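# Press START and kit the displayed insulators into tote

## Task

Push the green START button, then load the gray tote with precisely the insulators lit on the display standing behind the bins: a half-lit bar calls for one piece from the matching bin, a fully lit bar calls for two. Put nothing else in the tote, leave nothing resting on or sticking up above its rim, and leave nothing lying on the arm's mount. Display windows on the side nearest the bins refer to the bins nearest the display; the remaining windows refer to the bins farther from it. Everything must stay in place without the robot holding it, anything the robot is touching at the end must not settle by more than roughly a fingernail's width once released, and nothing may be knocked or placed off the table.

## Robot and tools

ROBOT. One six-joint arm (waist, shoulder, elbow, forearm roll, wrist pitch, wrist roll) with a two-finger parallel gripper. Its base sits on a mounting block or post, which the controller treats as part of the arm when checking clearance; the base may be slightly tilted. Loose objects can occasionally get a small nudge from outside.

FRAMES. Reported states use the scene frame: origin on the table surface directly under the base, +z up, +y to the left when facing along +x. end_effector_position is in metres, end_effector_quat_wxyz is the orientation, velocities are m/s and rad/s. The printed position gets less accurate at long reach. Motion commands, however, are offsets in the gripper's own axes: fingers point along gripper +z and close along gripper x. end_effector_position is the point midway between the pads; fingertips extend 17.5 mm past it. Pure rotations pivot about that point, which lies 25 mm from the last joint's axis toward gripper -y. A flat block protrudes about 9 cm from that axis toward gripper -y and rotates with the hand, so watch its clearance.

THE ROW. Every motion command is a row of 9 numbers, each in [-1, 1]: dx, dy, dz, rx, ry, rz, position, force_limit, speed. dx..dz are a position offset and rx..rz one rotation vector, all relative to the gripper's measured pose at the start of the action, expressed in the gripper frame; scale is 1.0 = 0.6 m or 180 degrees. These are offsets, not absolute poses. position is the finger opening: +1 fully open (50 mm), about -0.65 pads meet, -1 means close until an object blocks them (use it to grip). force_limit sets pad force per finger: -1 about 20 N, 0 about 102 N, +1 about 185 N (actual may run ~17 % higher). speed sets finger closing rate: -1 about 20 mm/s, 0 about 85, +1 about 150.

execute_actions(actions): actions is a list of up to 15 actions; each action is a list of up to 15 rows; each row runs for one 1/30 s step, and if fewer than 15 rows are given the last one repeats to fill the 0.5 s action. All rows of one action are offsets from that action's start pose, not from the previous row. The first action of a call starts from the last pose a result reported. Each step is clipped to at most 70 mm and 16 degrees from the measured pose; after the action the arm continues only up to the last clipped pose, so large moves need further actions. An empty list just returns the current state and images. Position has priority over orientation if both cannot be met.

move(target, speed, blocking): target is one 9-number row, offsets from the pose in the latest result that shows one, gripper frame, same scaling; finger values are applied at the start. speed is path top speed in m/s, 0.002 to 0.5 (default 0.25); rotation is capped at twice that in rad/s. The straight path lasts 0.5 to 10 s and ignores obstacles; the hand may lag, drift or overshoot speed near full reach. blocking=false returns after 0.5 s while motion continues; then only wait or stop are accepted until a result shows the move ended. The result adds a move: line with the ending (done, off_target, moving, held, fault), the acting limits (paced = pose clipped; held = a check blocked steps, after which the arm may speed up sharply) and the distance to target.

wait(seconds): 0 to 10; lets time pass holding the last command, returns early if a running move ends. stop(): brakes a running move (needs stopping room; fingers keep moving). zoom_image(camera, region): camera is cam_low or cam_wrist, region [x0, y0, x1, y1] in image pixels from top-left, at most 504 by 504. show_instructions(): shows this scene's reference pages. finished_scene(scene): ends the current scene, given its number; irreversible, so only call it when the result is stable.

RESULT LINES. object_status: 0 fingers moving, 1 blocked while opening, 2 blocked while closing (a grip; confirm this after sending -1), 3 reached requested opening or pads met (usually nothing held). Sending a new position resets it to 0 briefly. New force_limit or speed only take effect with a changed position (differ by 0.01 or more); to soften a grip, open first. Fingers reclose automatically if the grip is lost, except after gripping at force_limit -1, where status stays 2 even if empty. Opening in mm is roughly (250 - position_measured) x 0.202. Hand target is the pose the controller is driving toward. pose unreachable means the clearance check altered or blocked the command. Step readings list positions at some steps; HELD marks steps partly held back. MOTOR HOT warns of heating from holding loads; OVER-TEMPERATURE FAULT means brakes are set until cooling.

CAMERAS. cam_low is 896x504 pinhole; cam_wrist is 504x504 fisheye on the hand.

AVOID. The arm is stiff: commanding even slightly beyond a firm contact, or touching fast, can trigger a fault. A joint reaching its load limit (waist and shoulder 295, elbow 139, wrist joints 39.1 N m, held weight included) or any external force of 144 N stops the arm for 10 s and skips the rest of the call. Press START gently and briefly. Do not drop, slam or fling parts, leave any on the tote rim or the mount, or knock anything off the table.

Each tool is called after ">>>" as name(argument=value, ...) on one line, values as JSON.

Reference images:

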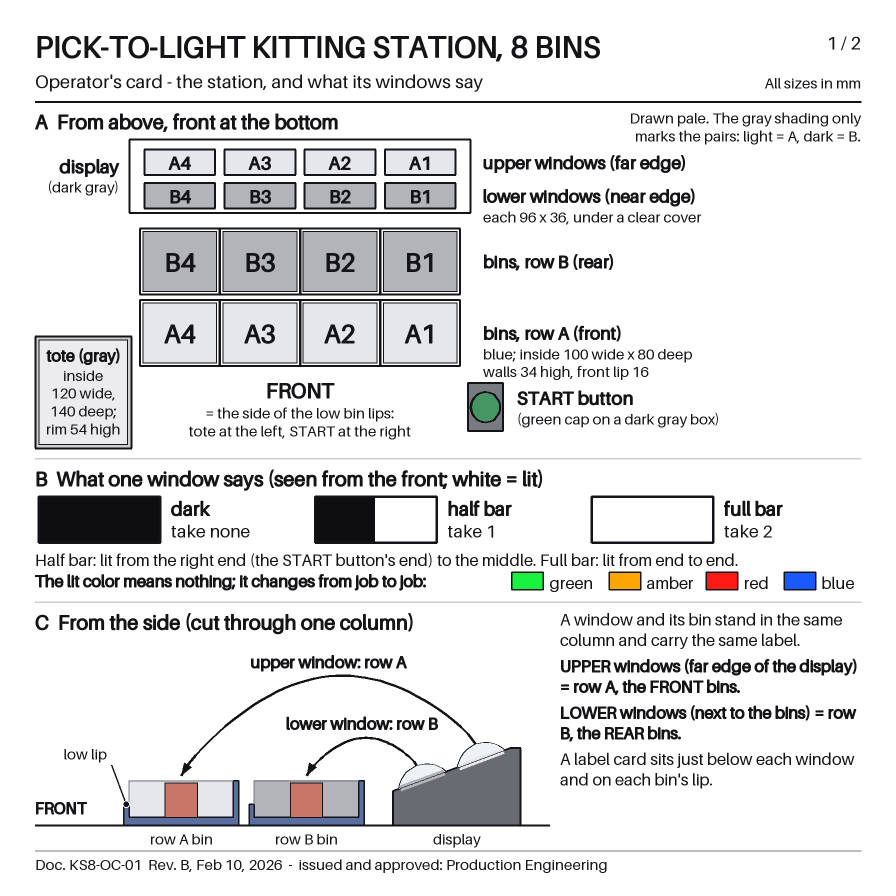

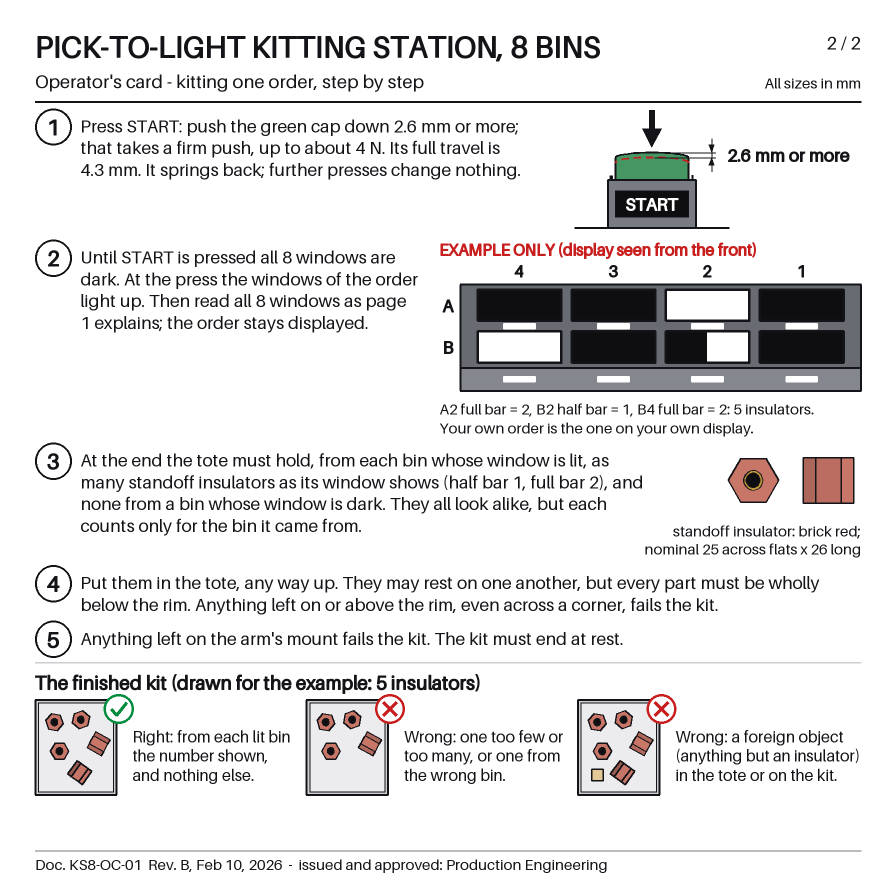

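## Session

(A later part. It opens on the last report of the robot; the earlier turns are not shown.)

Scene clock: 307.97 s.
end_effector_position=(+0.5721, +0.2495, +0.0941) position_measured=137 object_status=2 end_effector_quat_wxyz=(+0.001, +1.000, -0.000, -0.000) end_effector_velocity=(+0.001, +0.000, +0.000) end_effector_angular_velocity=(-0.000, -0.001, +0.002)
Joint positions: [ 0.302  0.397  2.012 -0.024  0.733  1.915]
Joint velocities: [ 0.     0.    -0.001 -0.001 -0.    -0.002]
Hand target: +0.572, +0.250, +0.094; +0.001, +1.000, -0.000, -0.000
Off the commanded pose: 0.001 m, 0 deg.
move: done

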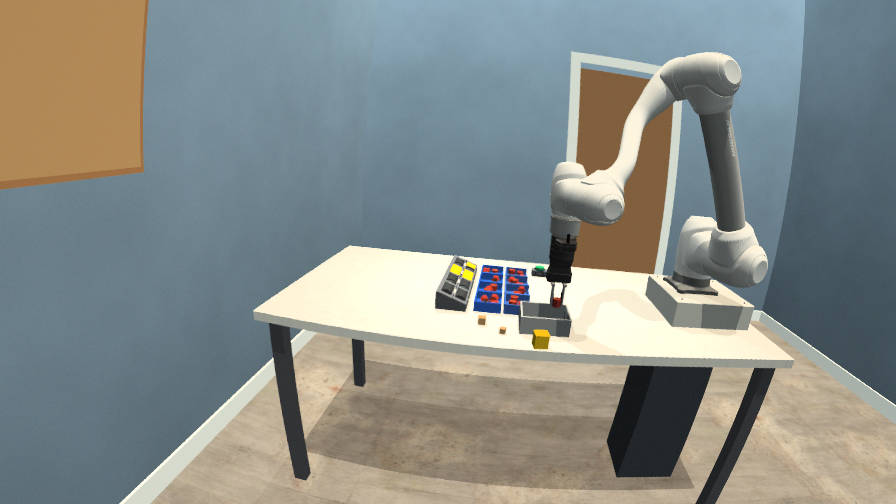

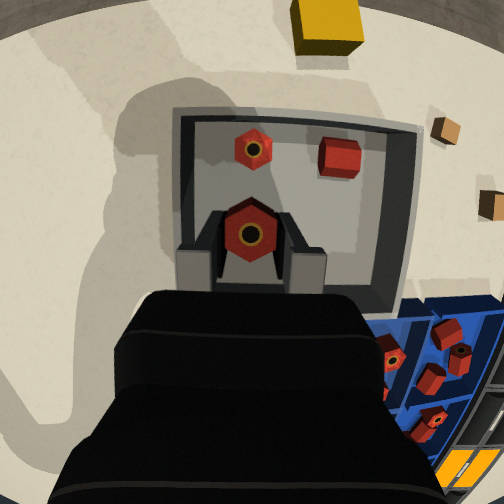

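>>> move(target=[0, 0, 0.105, 0, 0, 0, -1, -0.7, -0.3], speed=0.1)

>>> move(target=[0, 0, 0, 0, 0, 0, 0.5, -0.7, 0])

>>> move(target=[0, 0, -0.095, 0, 0, 0, 0.5, -0.7, 0], speed=0.25)

Scene clock: 314.20 s.
end_effector_position=(+0.5721, +0.2494, +0.0312) position_measured=137 object_status=2 end_effector_quat_wxyz=(+0.001, +1.000, -0.000, -0.000) end_effector_velocity=(-0.001, -0.000, -0.000) end_effector_angular_velocity=(-0.002, +0.002, -0.000)
Joint positions: [ 0.301  0.485  2.037 -0.027  0.62   1.918]
Joint velocities: [ 0.     0.     0.    -0.002  0.002  0.002]
Hand target: +0.572, +0.249, +0.031; +0.001, +1.000, -0.000, -0.000
Off the commanded pose: 0.000 m, 0 deg.
move: done

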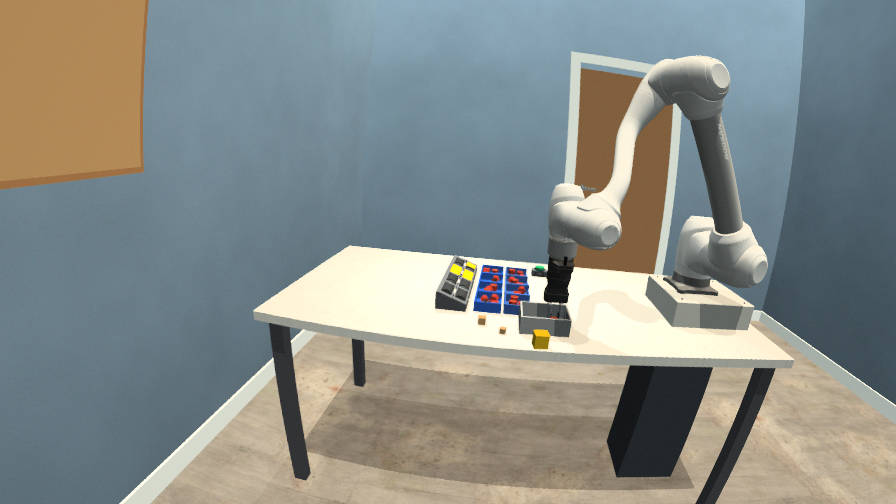

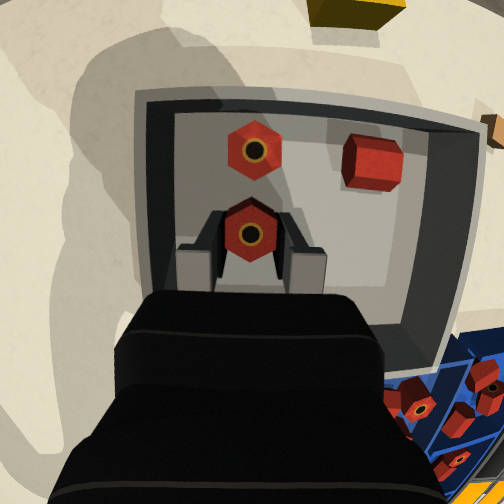

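Scene clock: 314.70 s.
end_effector_position=(+0.5721, +0.2494, +0.0311) position_measured=78 object_status=3 end_effector_quat_wxyz=(+0.001, +1.000, -0.000, -0.000) end_effector_velocity=(+0.000, -0.000, -0.000) end_effector_angular_velocity=(-0.001, -0.001, +0.003)
Joint positions: [ 0.301  0.485  2.037 -0.027  0.62   1.918]
Joint velocities: [-0.    -0.     0.    -0.002 -0.    -0.001]
Hand target: +0.572, +0.249, +0.031; +0.001, +1.000, -0.000, -0.000
Off the commanded pose: 0.000 m, 0 deg.
move: done

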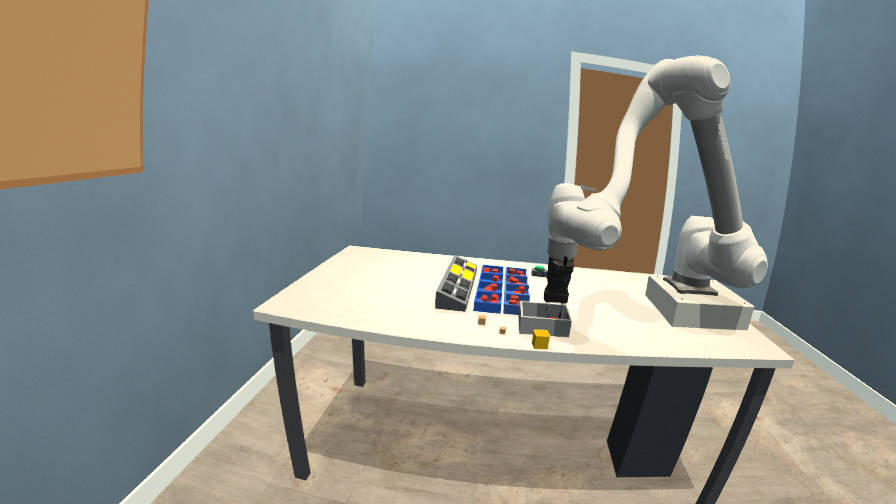

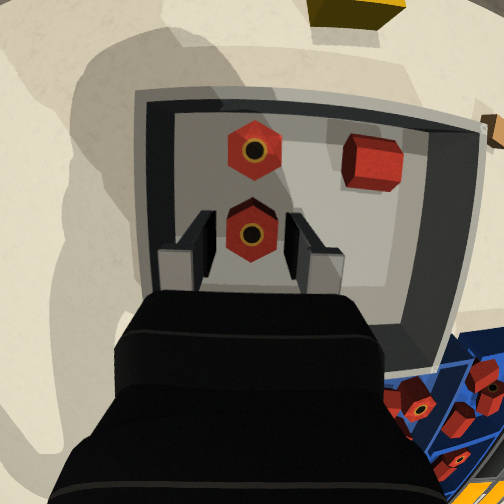

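Scene clock: 315.43 s.
end_effector_position=(+0.5721, +0.2495, +0.0880) position_measured=78 object_status=3 end_effector_quat_wxyz=(+0.001, +1.000, -0.000, -0.000) end_effector_velocity=(-0.000, +0.000, +0.001) end_effector_angular_velocity=(+0.001, +0.000, -0.001)
Joint positions: [ 0.302  0.405  2.014 -0.024  0.722  1.915]
Joint velocities: [ 0.    -0.001 -0.     0.002  0.001 -0.001]
Hand target: +0.572, +0.249, +0.088; +0.001, +1.000, -0.000, -0.000
Off the commanded pose: 0.000 m, 0 deg.
move: done

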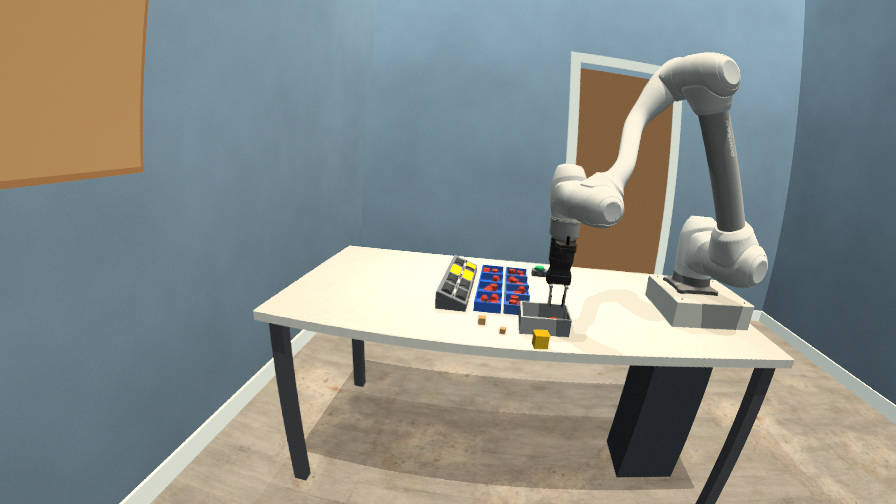

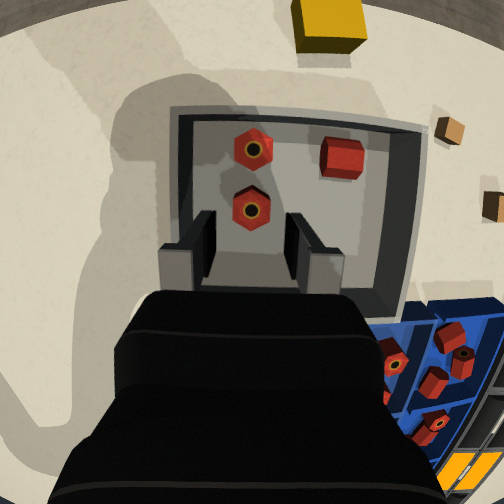

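>>> move(target=[0.188, 0.6075, -0.02, 0, 0, 0, 1, -0.7, 0], speed=0.45)

>>> zoom_image(camera="cam_wrist", region=[160, 90, 350, 290])

Scene clock: 324.00 s.
end_effector_position=(+0.6845, -0.1143, +0.1005) position_measured=3 object_status=3 end_effector_quat_wxyz=(+0.000, +1.000, -0.000, -0.001) end_effector_velocity=(+0.000, +0.000, +0.000) end_effector_angular_velocity=(+0.002, +0.000, -0.004)
Joint positions: [-0.268  0.481  1.841 -0.017  0.812  1.338]
Joint velocities: [-0.     0.001 -0.001  0.002  0.001  0.002]
Hand target: +0.685, -0.114, +0.100; +0.000, +1.000, -0.000, -0.001
Off the commanded pose: 0.001 m, 0 deg.
move: done

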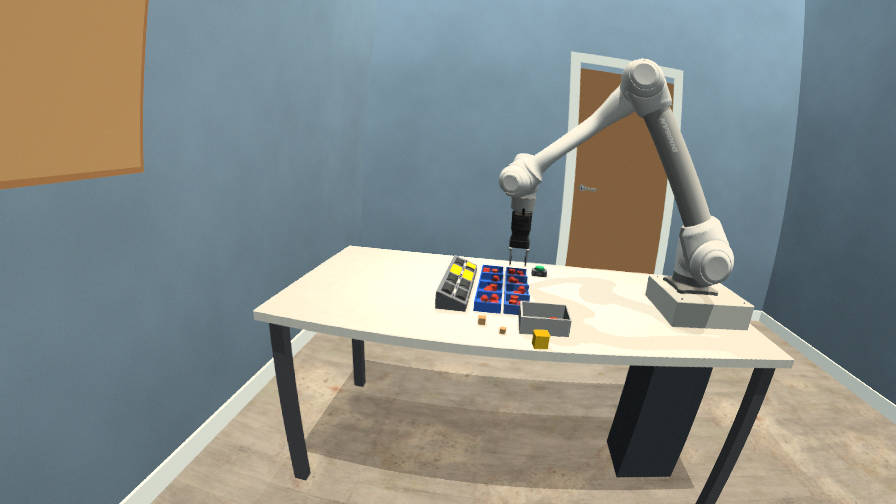

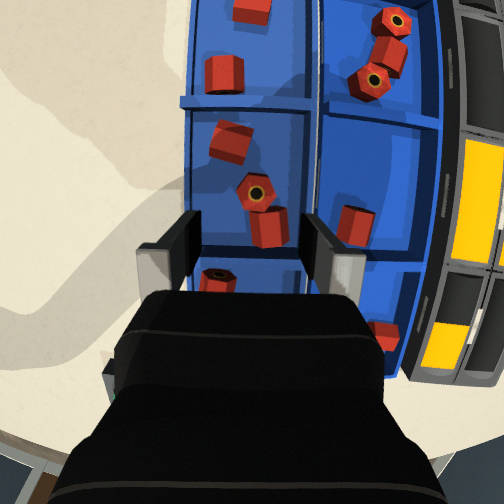

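Region (160, 90, 350, 290) of cam_wrist's 504x504 image, scaled by 2.520, with more detail than that image has; it fills the left 479 columns of this view, and the rest is white.

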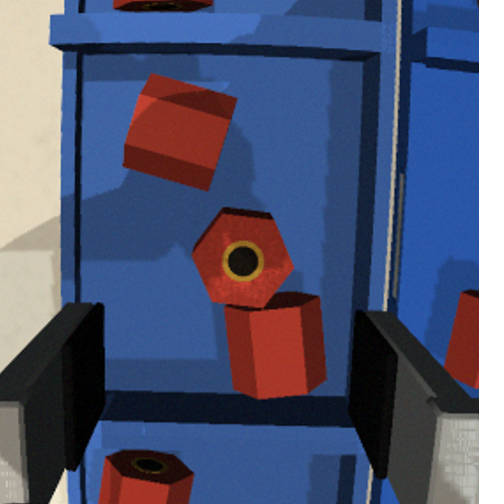

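>>> move(target=[0.0057, -0.0248, 0.059, 0, 0, -0.1167, 0.5, -0.7, 0], speed=0.3)

>>> zoom_image(camera="cam_wrist", region=[170, 150, 340, 290])

Scene clock: 341.70 s.
end_effector_position=(+0.6880, -0.0994, +0.0652) position_measured=78 object_status=3 end_effector_quat_wxyz=(+0.000, +0.983, +0.182, -0.001) end_effector_velocity=(-0.001, -0.000, -0.000) end_effector_angular_velocity=(-0.001, +0.002, +0.002)
Joint positions: [-0.242  0.534  1.837 -0.018  0.763  0.999]
Joint velocities: [-0.     0.001 -0.    -0.001  0.002 -0.001]
Hand target: +0.688, -0.100, +0.065; +0.000, +0.983, +0.182, -0.001
Off the commanded pose: 0.000 m, 0 deg.
move: done

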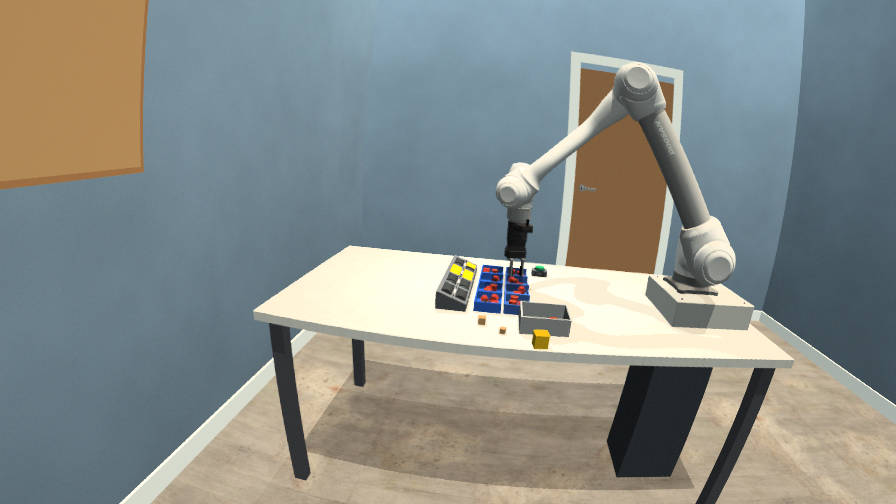

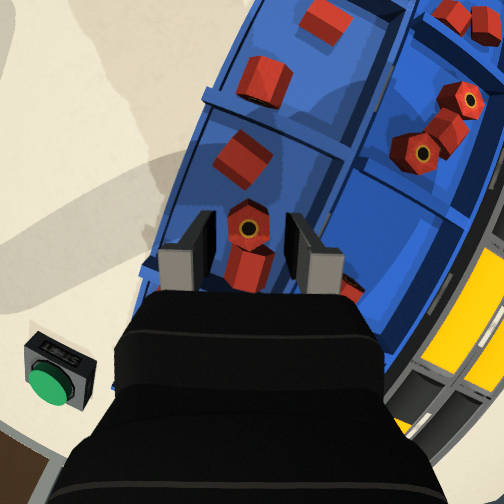

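Region (170, 150, 340, 290) of cam_wrist's 504x504 image, scaled by 2.965, with more detail than that image has; it fills the top 415 rows of this view, and the rest is white.

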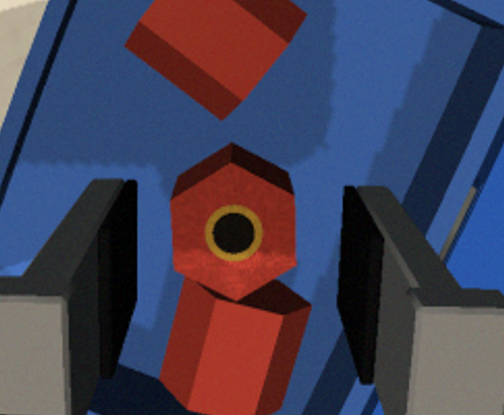

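>>> move(target=[-0.0023, 0, 0.0587, 0, 0, 0, 0.5, -0.7, 0], speed=0.08)

>>> move(target=[0, 0, 0, 0, 0, 0, -1, -0.7, -0.3])

>>> move(target=[0, 0, -0.108, 0, 0, 0, -1, -0.7, -0.3], speed=0.25)

Scene clock: 358.97 s.
end_effector_position=(+0.6868, -0.1000, +0.0300) position_measured=78 object_status=3 end_effector_quat_wxyz=(+0.000, +0.983, +0.182, -0.001) end_effector_velocity=(-0.000, -0.001, -0.000) end_effector_angular_velocity=(-0.001, +0.001, +0.003)
Joint positions: [-0.243  0.576  1.851 -0.019  0.706  0.999]
Joint velocities: [-0.     0.     0.    -0.002 -0.    -0.002]
Hand target: +0.687, -0.100, +0.030; +0.000, +0.983, +0.182, -0.001
Off the commanded pose: 0.000 m, 0 deg.
move: done

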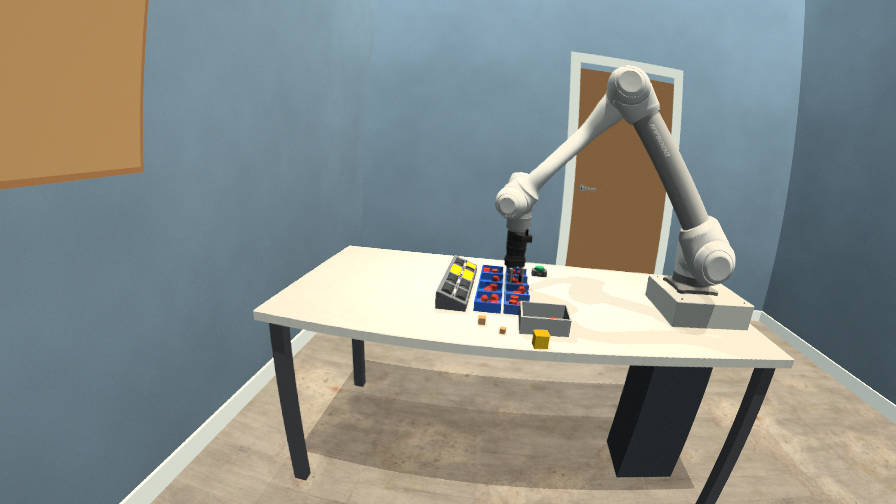

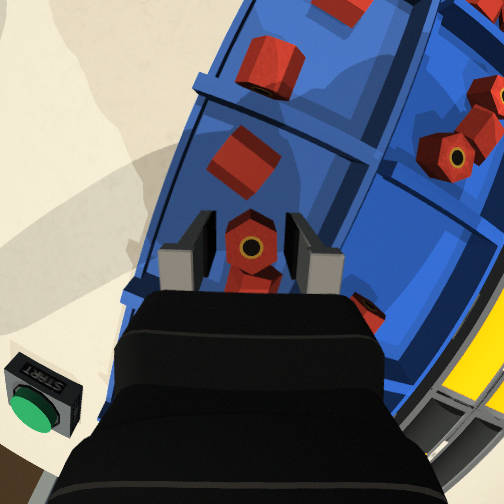

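Scene clock: 359.47 s.
end_effector_position=(+0.6868, -0.1000, +0.0300) position_measured=136 object_status=2 end_effector_quat_wxyz=(+0.000, +0.983, +0.182, -0.001) end_effector_velocity=(+0.000, +0.000, -0.000) end_effector_angular_velocity=(+0.001, -0.001, -0.001)
Joint positions: [-0.243  0.576  1.851 -0.019  0.706  0.999]
Joint velocities: [-0.     0.    -0.     0.001 -0.001 -0.   ]
Hand target: +0.687, -0.100, +0.030; +0.000, +0.983, +0.182, -0.001
Off the commanded pose: 0.000 m, 0 deg.
move: done

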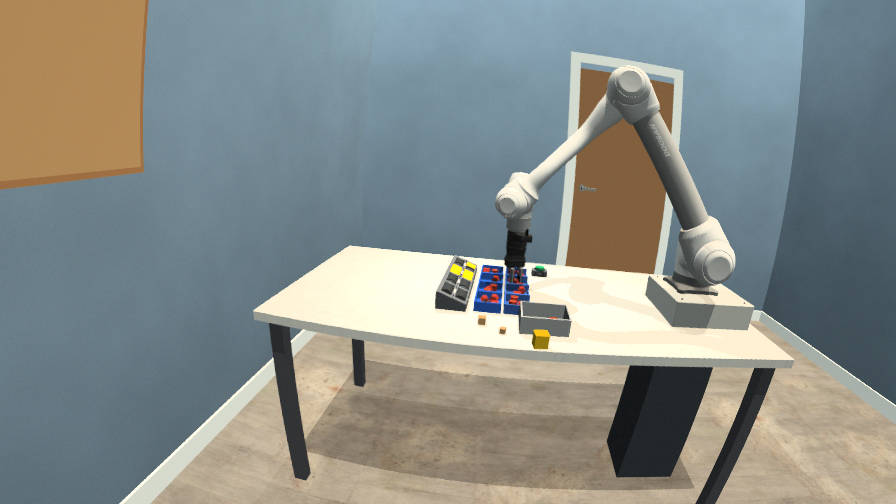

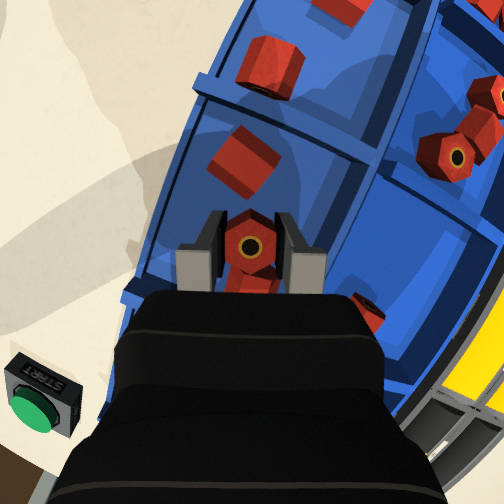

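Scene clock: 360.20 s.
end_effector_position=(+0.6867, -0.0999, +0.0947) position_measured=136 object_status=2 end_effector_quat_wxyz=(+0.000, +0.983, +0.182, -0.001) end_effector_velocity=(+0.001, +0.000, +0.001) end_effector_angular_velocity=(+0.001, -0.001, -0.001)
Joint positions: [-0.242  0.497  1.827 -0.017  0.809  0.997]
Joint velocities: [ 0.    -0.001 -0.     0.002 -0.     0.   ]
Hand target: +0.687, -0.100, +0.095; +0.000, +0.983, +0.182, -0.001
Off the commanded pose: 0.000 m, 0 deg.
move: done

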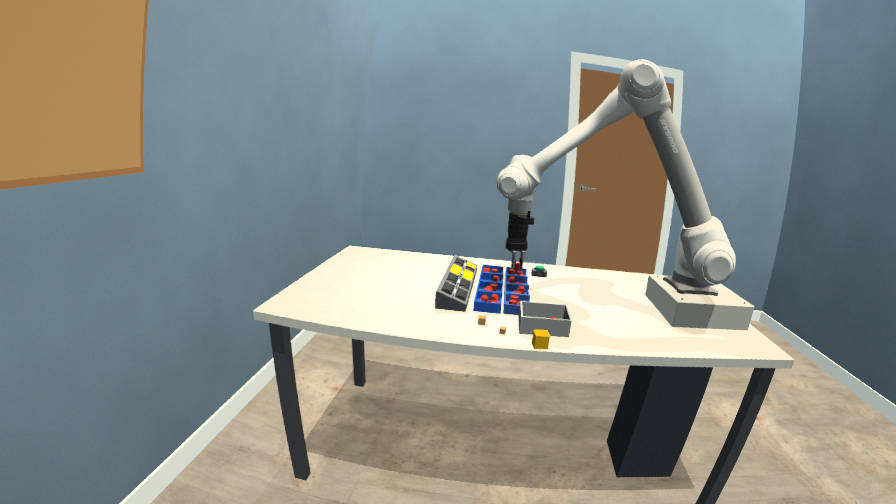

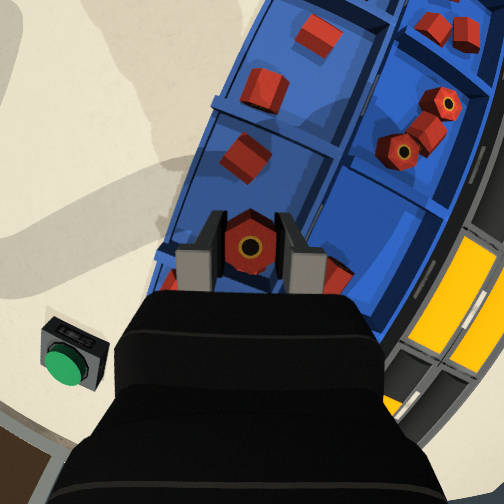

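>>> move(target=[0.126, -0.5833, 0, 0, 0, 0.1166, -1, -0.7, -0.3], speed=0.45)

Scene clock: 365.47 s.
end_effector_position=(+0.6321, +0.2532, +0.0943) position_measured=136 object_status=2 end_effector_quat_wxyz=(+0.001, +1.000, +0.000, -0.000) end_effector_velocity=(+0.000, +0.000, -0.000) end_effector_angular_velocity=(-0.001, +0.000, -0.001)
Joint positions: [ 0.279  0.465  1.896 -0.023  0.78   1.889]
Joint velocities: [ 0.     0.    -0.    -0.001  0.001  0.002]
Hand target: +0.632, +0.253, +0.094; +0.001, +1.000, +0.000, -0.000
Off the commanded pose: 0.001 m, 0 deg.
move: done

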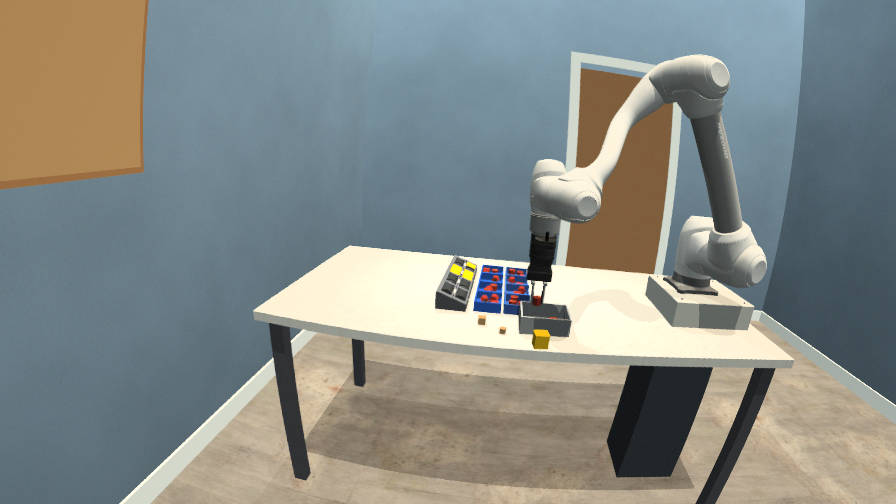

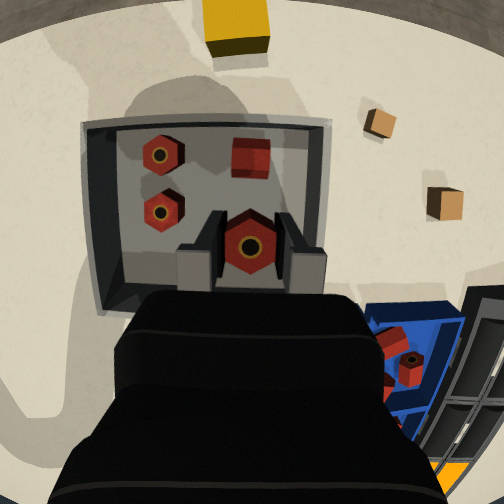

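>>> move(target=[0, 0, 0.105, 0, 0, 0, -1, -0.7, -0.3], speed=0.1)

>>> move(target=[0, 0, 0, 0, 0, 0, 0.5, -0.7, 0])

>>> move(target=[0, 0, -0.095, 0, 0, 0, 0.5, -0.7, 0], speed=0.25)

Scene clock: 370.83 s.
end_effector_position=(+0.6321, +0.2532, +0.0314) position_measured=136 object_status=2 end_effector_quat_wxyz=(+0.001, +1.000, +0.000, -0.000) end_effector_velocity=(+0.000, -0.000, -0.000) end_effector_angular_velocity=(-0.001, +0.000, +0.001)
Joint positions: [ 0.277  0.545  1.92  -0.025  0.675  1.892]
Joint velocities: [-0.001  0.     0.    -0.001 -0.    -0.001]
Hand target: +0.632, +0.253, +0.031; +0.001, +1.000, +0.000, -0.000
Off the commanded pose: 0.000 m, 0 deg.
move: done

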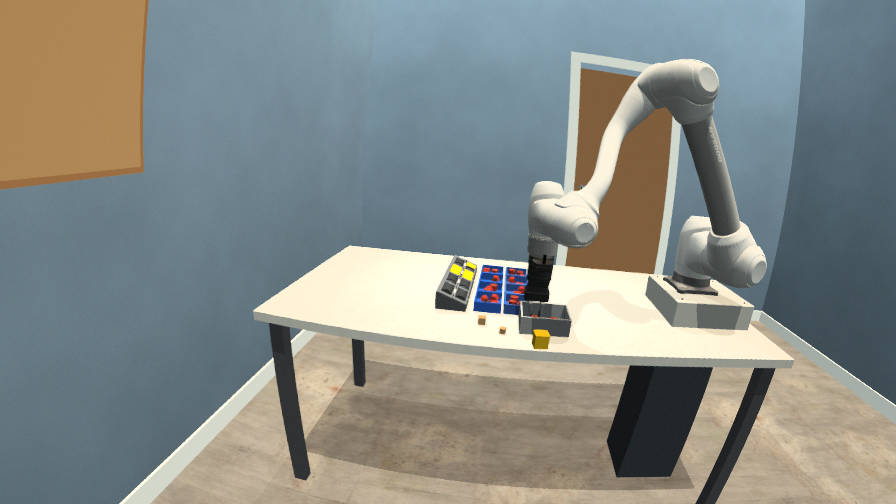

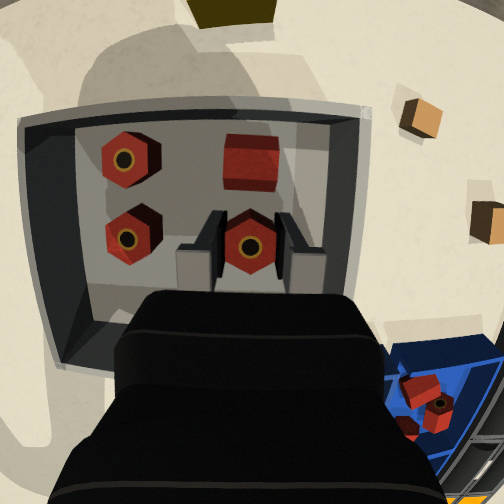

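Scene clock: 371.33 s.
end_effector_position=(+0.6321, +0.2532, +0.0313) position_measured=78 object_status=3 end_effector_quat_wxyz=(+0.001, +1.000, +0.000, -0.000) end_effector_velocity=(+0.001, -0.000, +0.000) end_effector_angular_velocity=(-0.000, -0.002, +0.002)
Joint positions: [ 0.277  0.545  1.92  -0.025  0.675  1.892]
Joint velocities: [ 0.    -0.     0.    -0.002 -0.002 -0.   ]
Hand target: +0.632, +0.253, +0.031; +0.001, +1.000, +0.000, -0.000
Off the commanded pose: 0.000 m, 0 deg.
move: done

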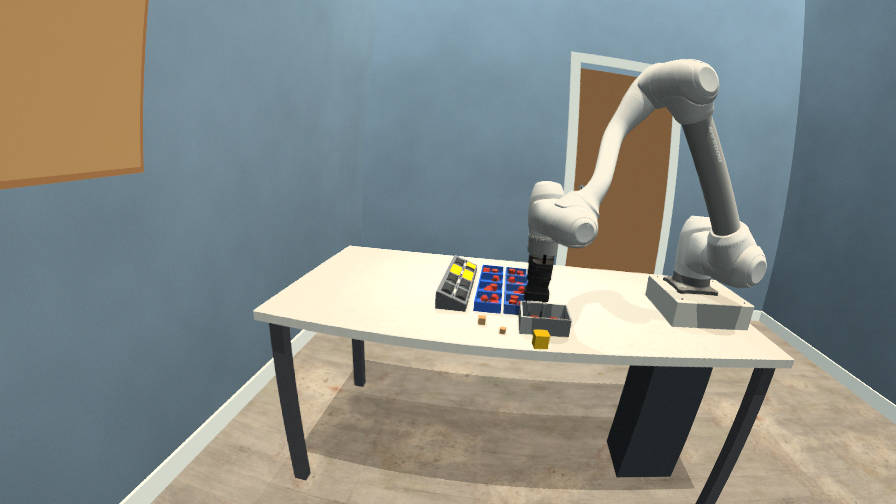

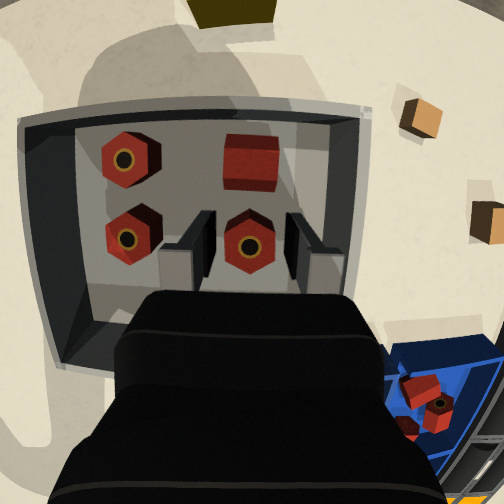

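Scene clock: 372.07 s.
end_effector_position=(+0.6321, +0.2532, +0.0882) position_measured=78 object_status=3 end_effector_quat_wxyz=(+0.001, +1.000, +0.000, -0.001) end_effector_velocity=(+0.000, -0.000, +0.001) end_effector_angular_velocity=(+0.000, +0.000, -0.002)
Joint positions: [ 0.279  0.472  1.899 -0.023  0.77   1.89 ]
Joint velocities: [-0.    -0.001 -0.     0.001  0.001  0.001]
Hand target: +0.632, +0.253, +0.088; +0.001, +1.000, +0.000, -0.000
Off the commanded pose: 0.000 m, 0 deg.
move: done

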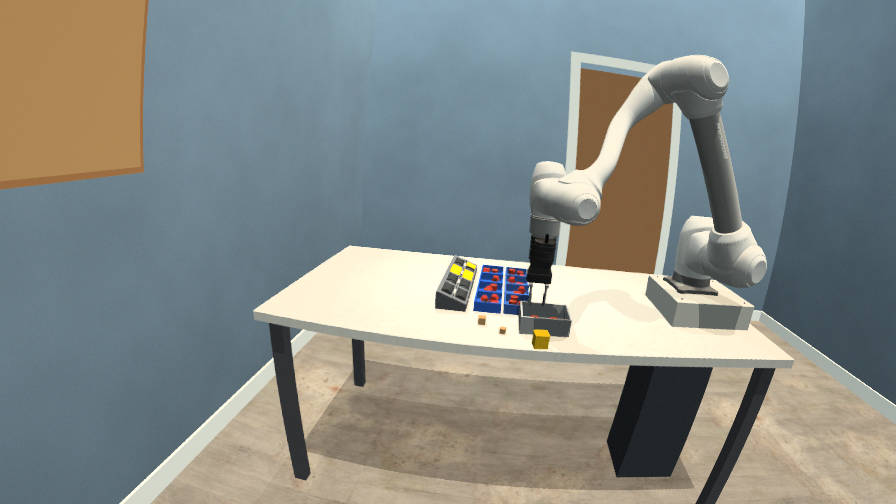

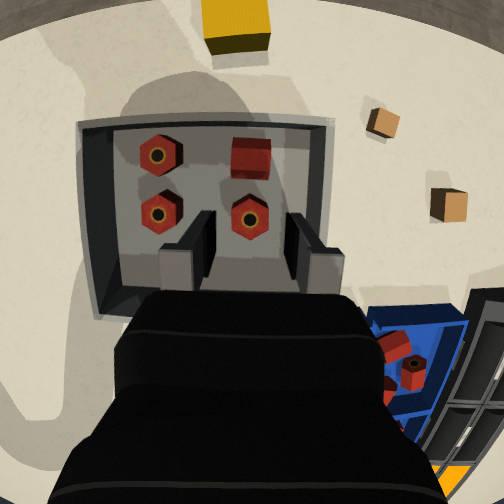

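>>> move(target=[0.0667, 0.5337, 0.0387, 0, 0, 0.089, 0.5, -0.7, 0], speed=0.45)

>>> zoom_image(camera="cam_wrist", region=[160, 150, 330, 290])

Scene clock: 384.70 s.
end_effector_position=(+0.6719, -0.0664, +0.0654) position_measured=78 object_status=3 end_effector_quat_wxyz=(+0.000, +0.990, -0.139, -0.001) end_effector_velocity=(+0.000, +0.000, -0.000) end_effector_angular_velocity=(+0.001, -0.000, +0.001)
Joint positions: [-0.205  0.492  1.913 -0.019  0.729  1.683]
Joint velocities: [ 0.     0.    -0.     0.001 -0.    -0.001]
Hand target: +0.672, -0.066, +0.065; +0.000, +0.990, -0.139, -0.001
Off the commanded pose: 0.001 m, 0 deg.
move: done

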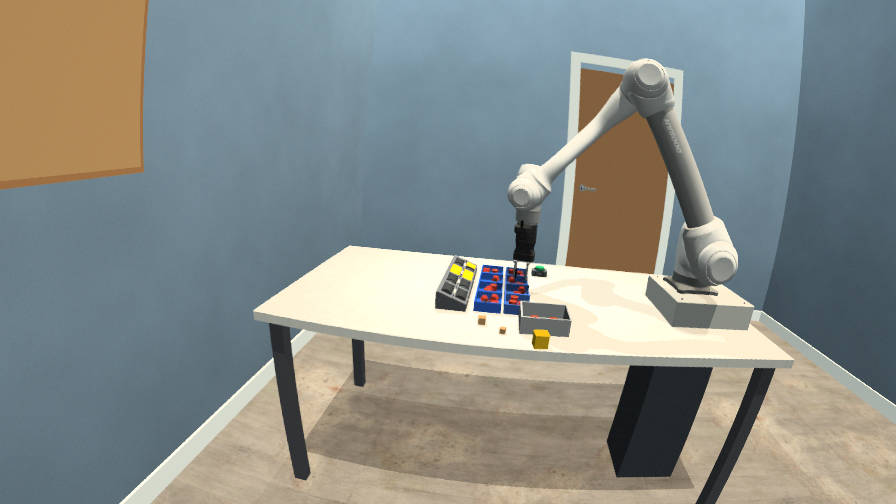

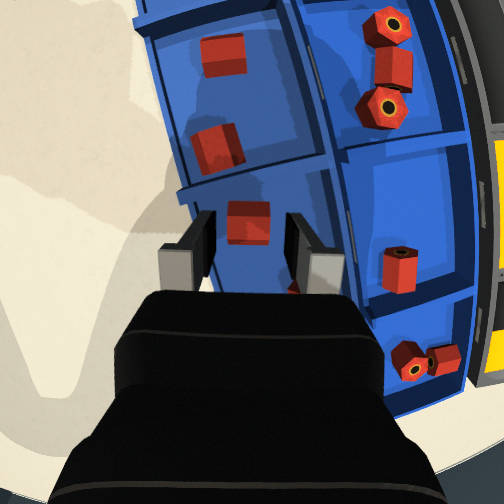

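Region (160, 150, 330, 290) of cam_wrist's 504x504 image, scaled by 2.965, with more detail than that image has; it fills the top 415 rows of this view, and the rest is white.

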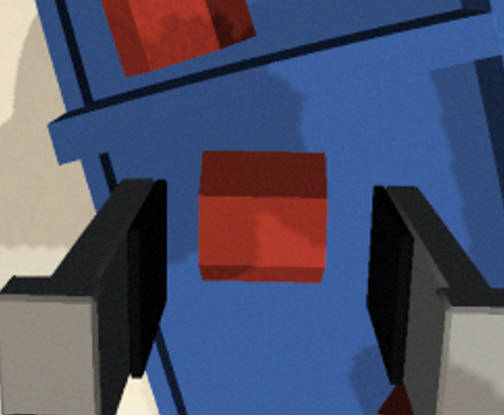

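>>> move(target=[0, 0.0045, 0.0657, 0, 0, 0, 0.5, -0.7, 0], speed=0.08)

>>> move(target=[-0.002, 0, 0, 0, 0, 0, -1, -0.7, -0.3], speed=0.01)

>>> move(target=[0, 0, -0.11, 0, 0, 0, -1, -0.7, -0.3], speed=0.25)

Scene clock: 398.87 s.
end_effector_position=(+0.6712, -0.0690, +0.0261) position_measured=78 object_status=3 end_effector_quat_wxyz=(+0.000, +0.990, -0.139, -0.001) end_effector_velocity=(+0.000, -0.000, -0.000) end_effector_angular_velocity=(-0.000, -0.000, +0.002)
Joint positions: [-0.21   0.543  1.927 -0.02   0.664  1.68 ]
Joint velocities: [-0.     0.    -0.    -0.001 -0.001 -0.002]
Hand target: +0.671, -0.069, +0.026; +0.000, +0.990, -0.139, -0.001
Off the commanded pose: 0.000 m, 0 deg.
move: done

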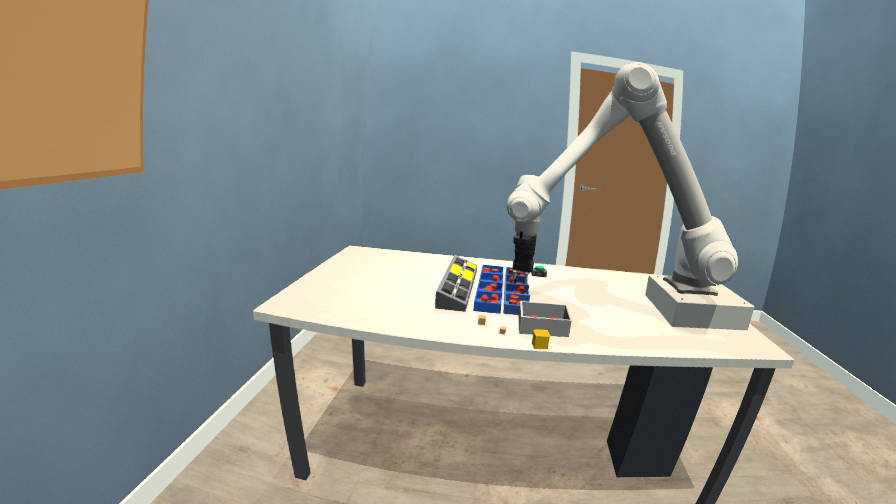

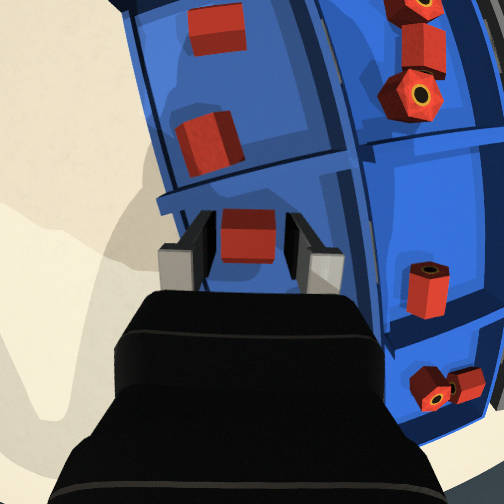

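Scene clock: 399.57 s.
end_effector_position=(+0.6700, -0.0688, +0.0261) position_measured=132 object_status=2 end_effector_quat_wxyz=(+0.000, +0.990, -0.139, -0.001) end_effector_velocity=(+0.000, -0.000, +0.000) end_effector_angular_velocity=(-0.000, -0.001, -0.001)
Joint positions: [-0.21   0.542  1.929 -0.02   0.663  1.68 ]
Joint velocities: [-0.    -0.     0.     0.    -0.001  0.   ]
Hand target: +0.670, -0.069, +0.026; +0.000, +0.990, -0.139, -0.001
Off the commanded pose: 0.000 m, 0 deg.
move: done

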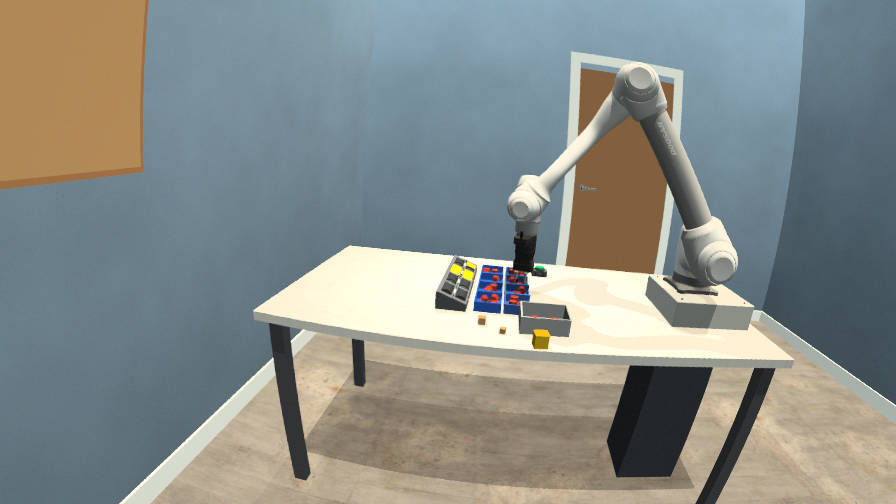

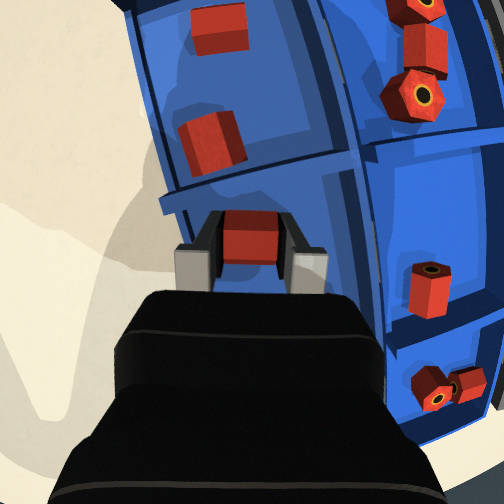

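Scene clock: 400.30 s.
end_effector_position=(+0.6699, -0.0688, +0.0919) position_measured=132 object_status=2 end_effector_quat_wxyz=(+0.000, +0.990, -0.139, -0.001) end_effector_velocity=(+0.000, -0.000, +0.001) end_effector_angular_velocity=(+0.000, -0.001, -0.002)
Joint positions: [-0.208  0.457  1.905 -0.018  0.772  1.678]
Joint velocities: [-0.    -0.001 -0.     0.001  0.     0.001]
Hand target: +0.670, -0.069, +0.092; +0.000, +0.990, -0.139, -0.001
Off the commanded pose: 0.000 m, 0 deg.
move: done

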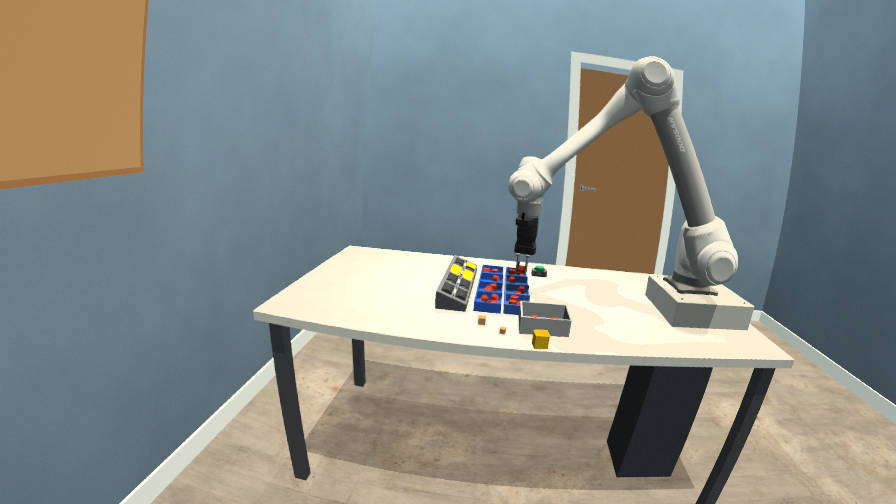

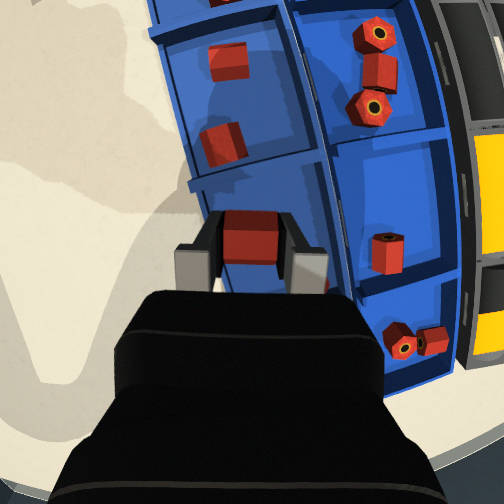

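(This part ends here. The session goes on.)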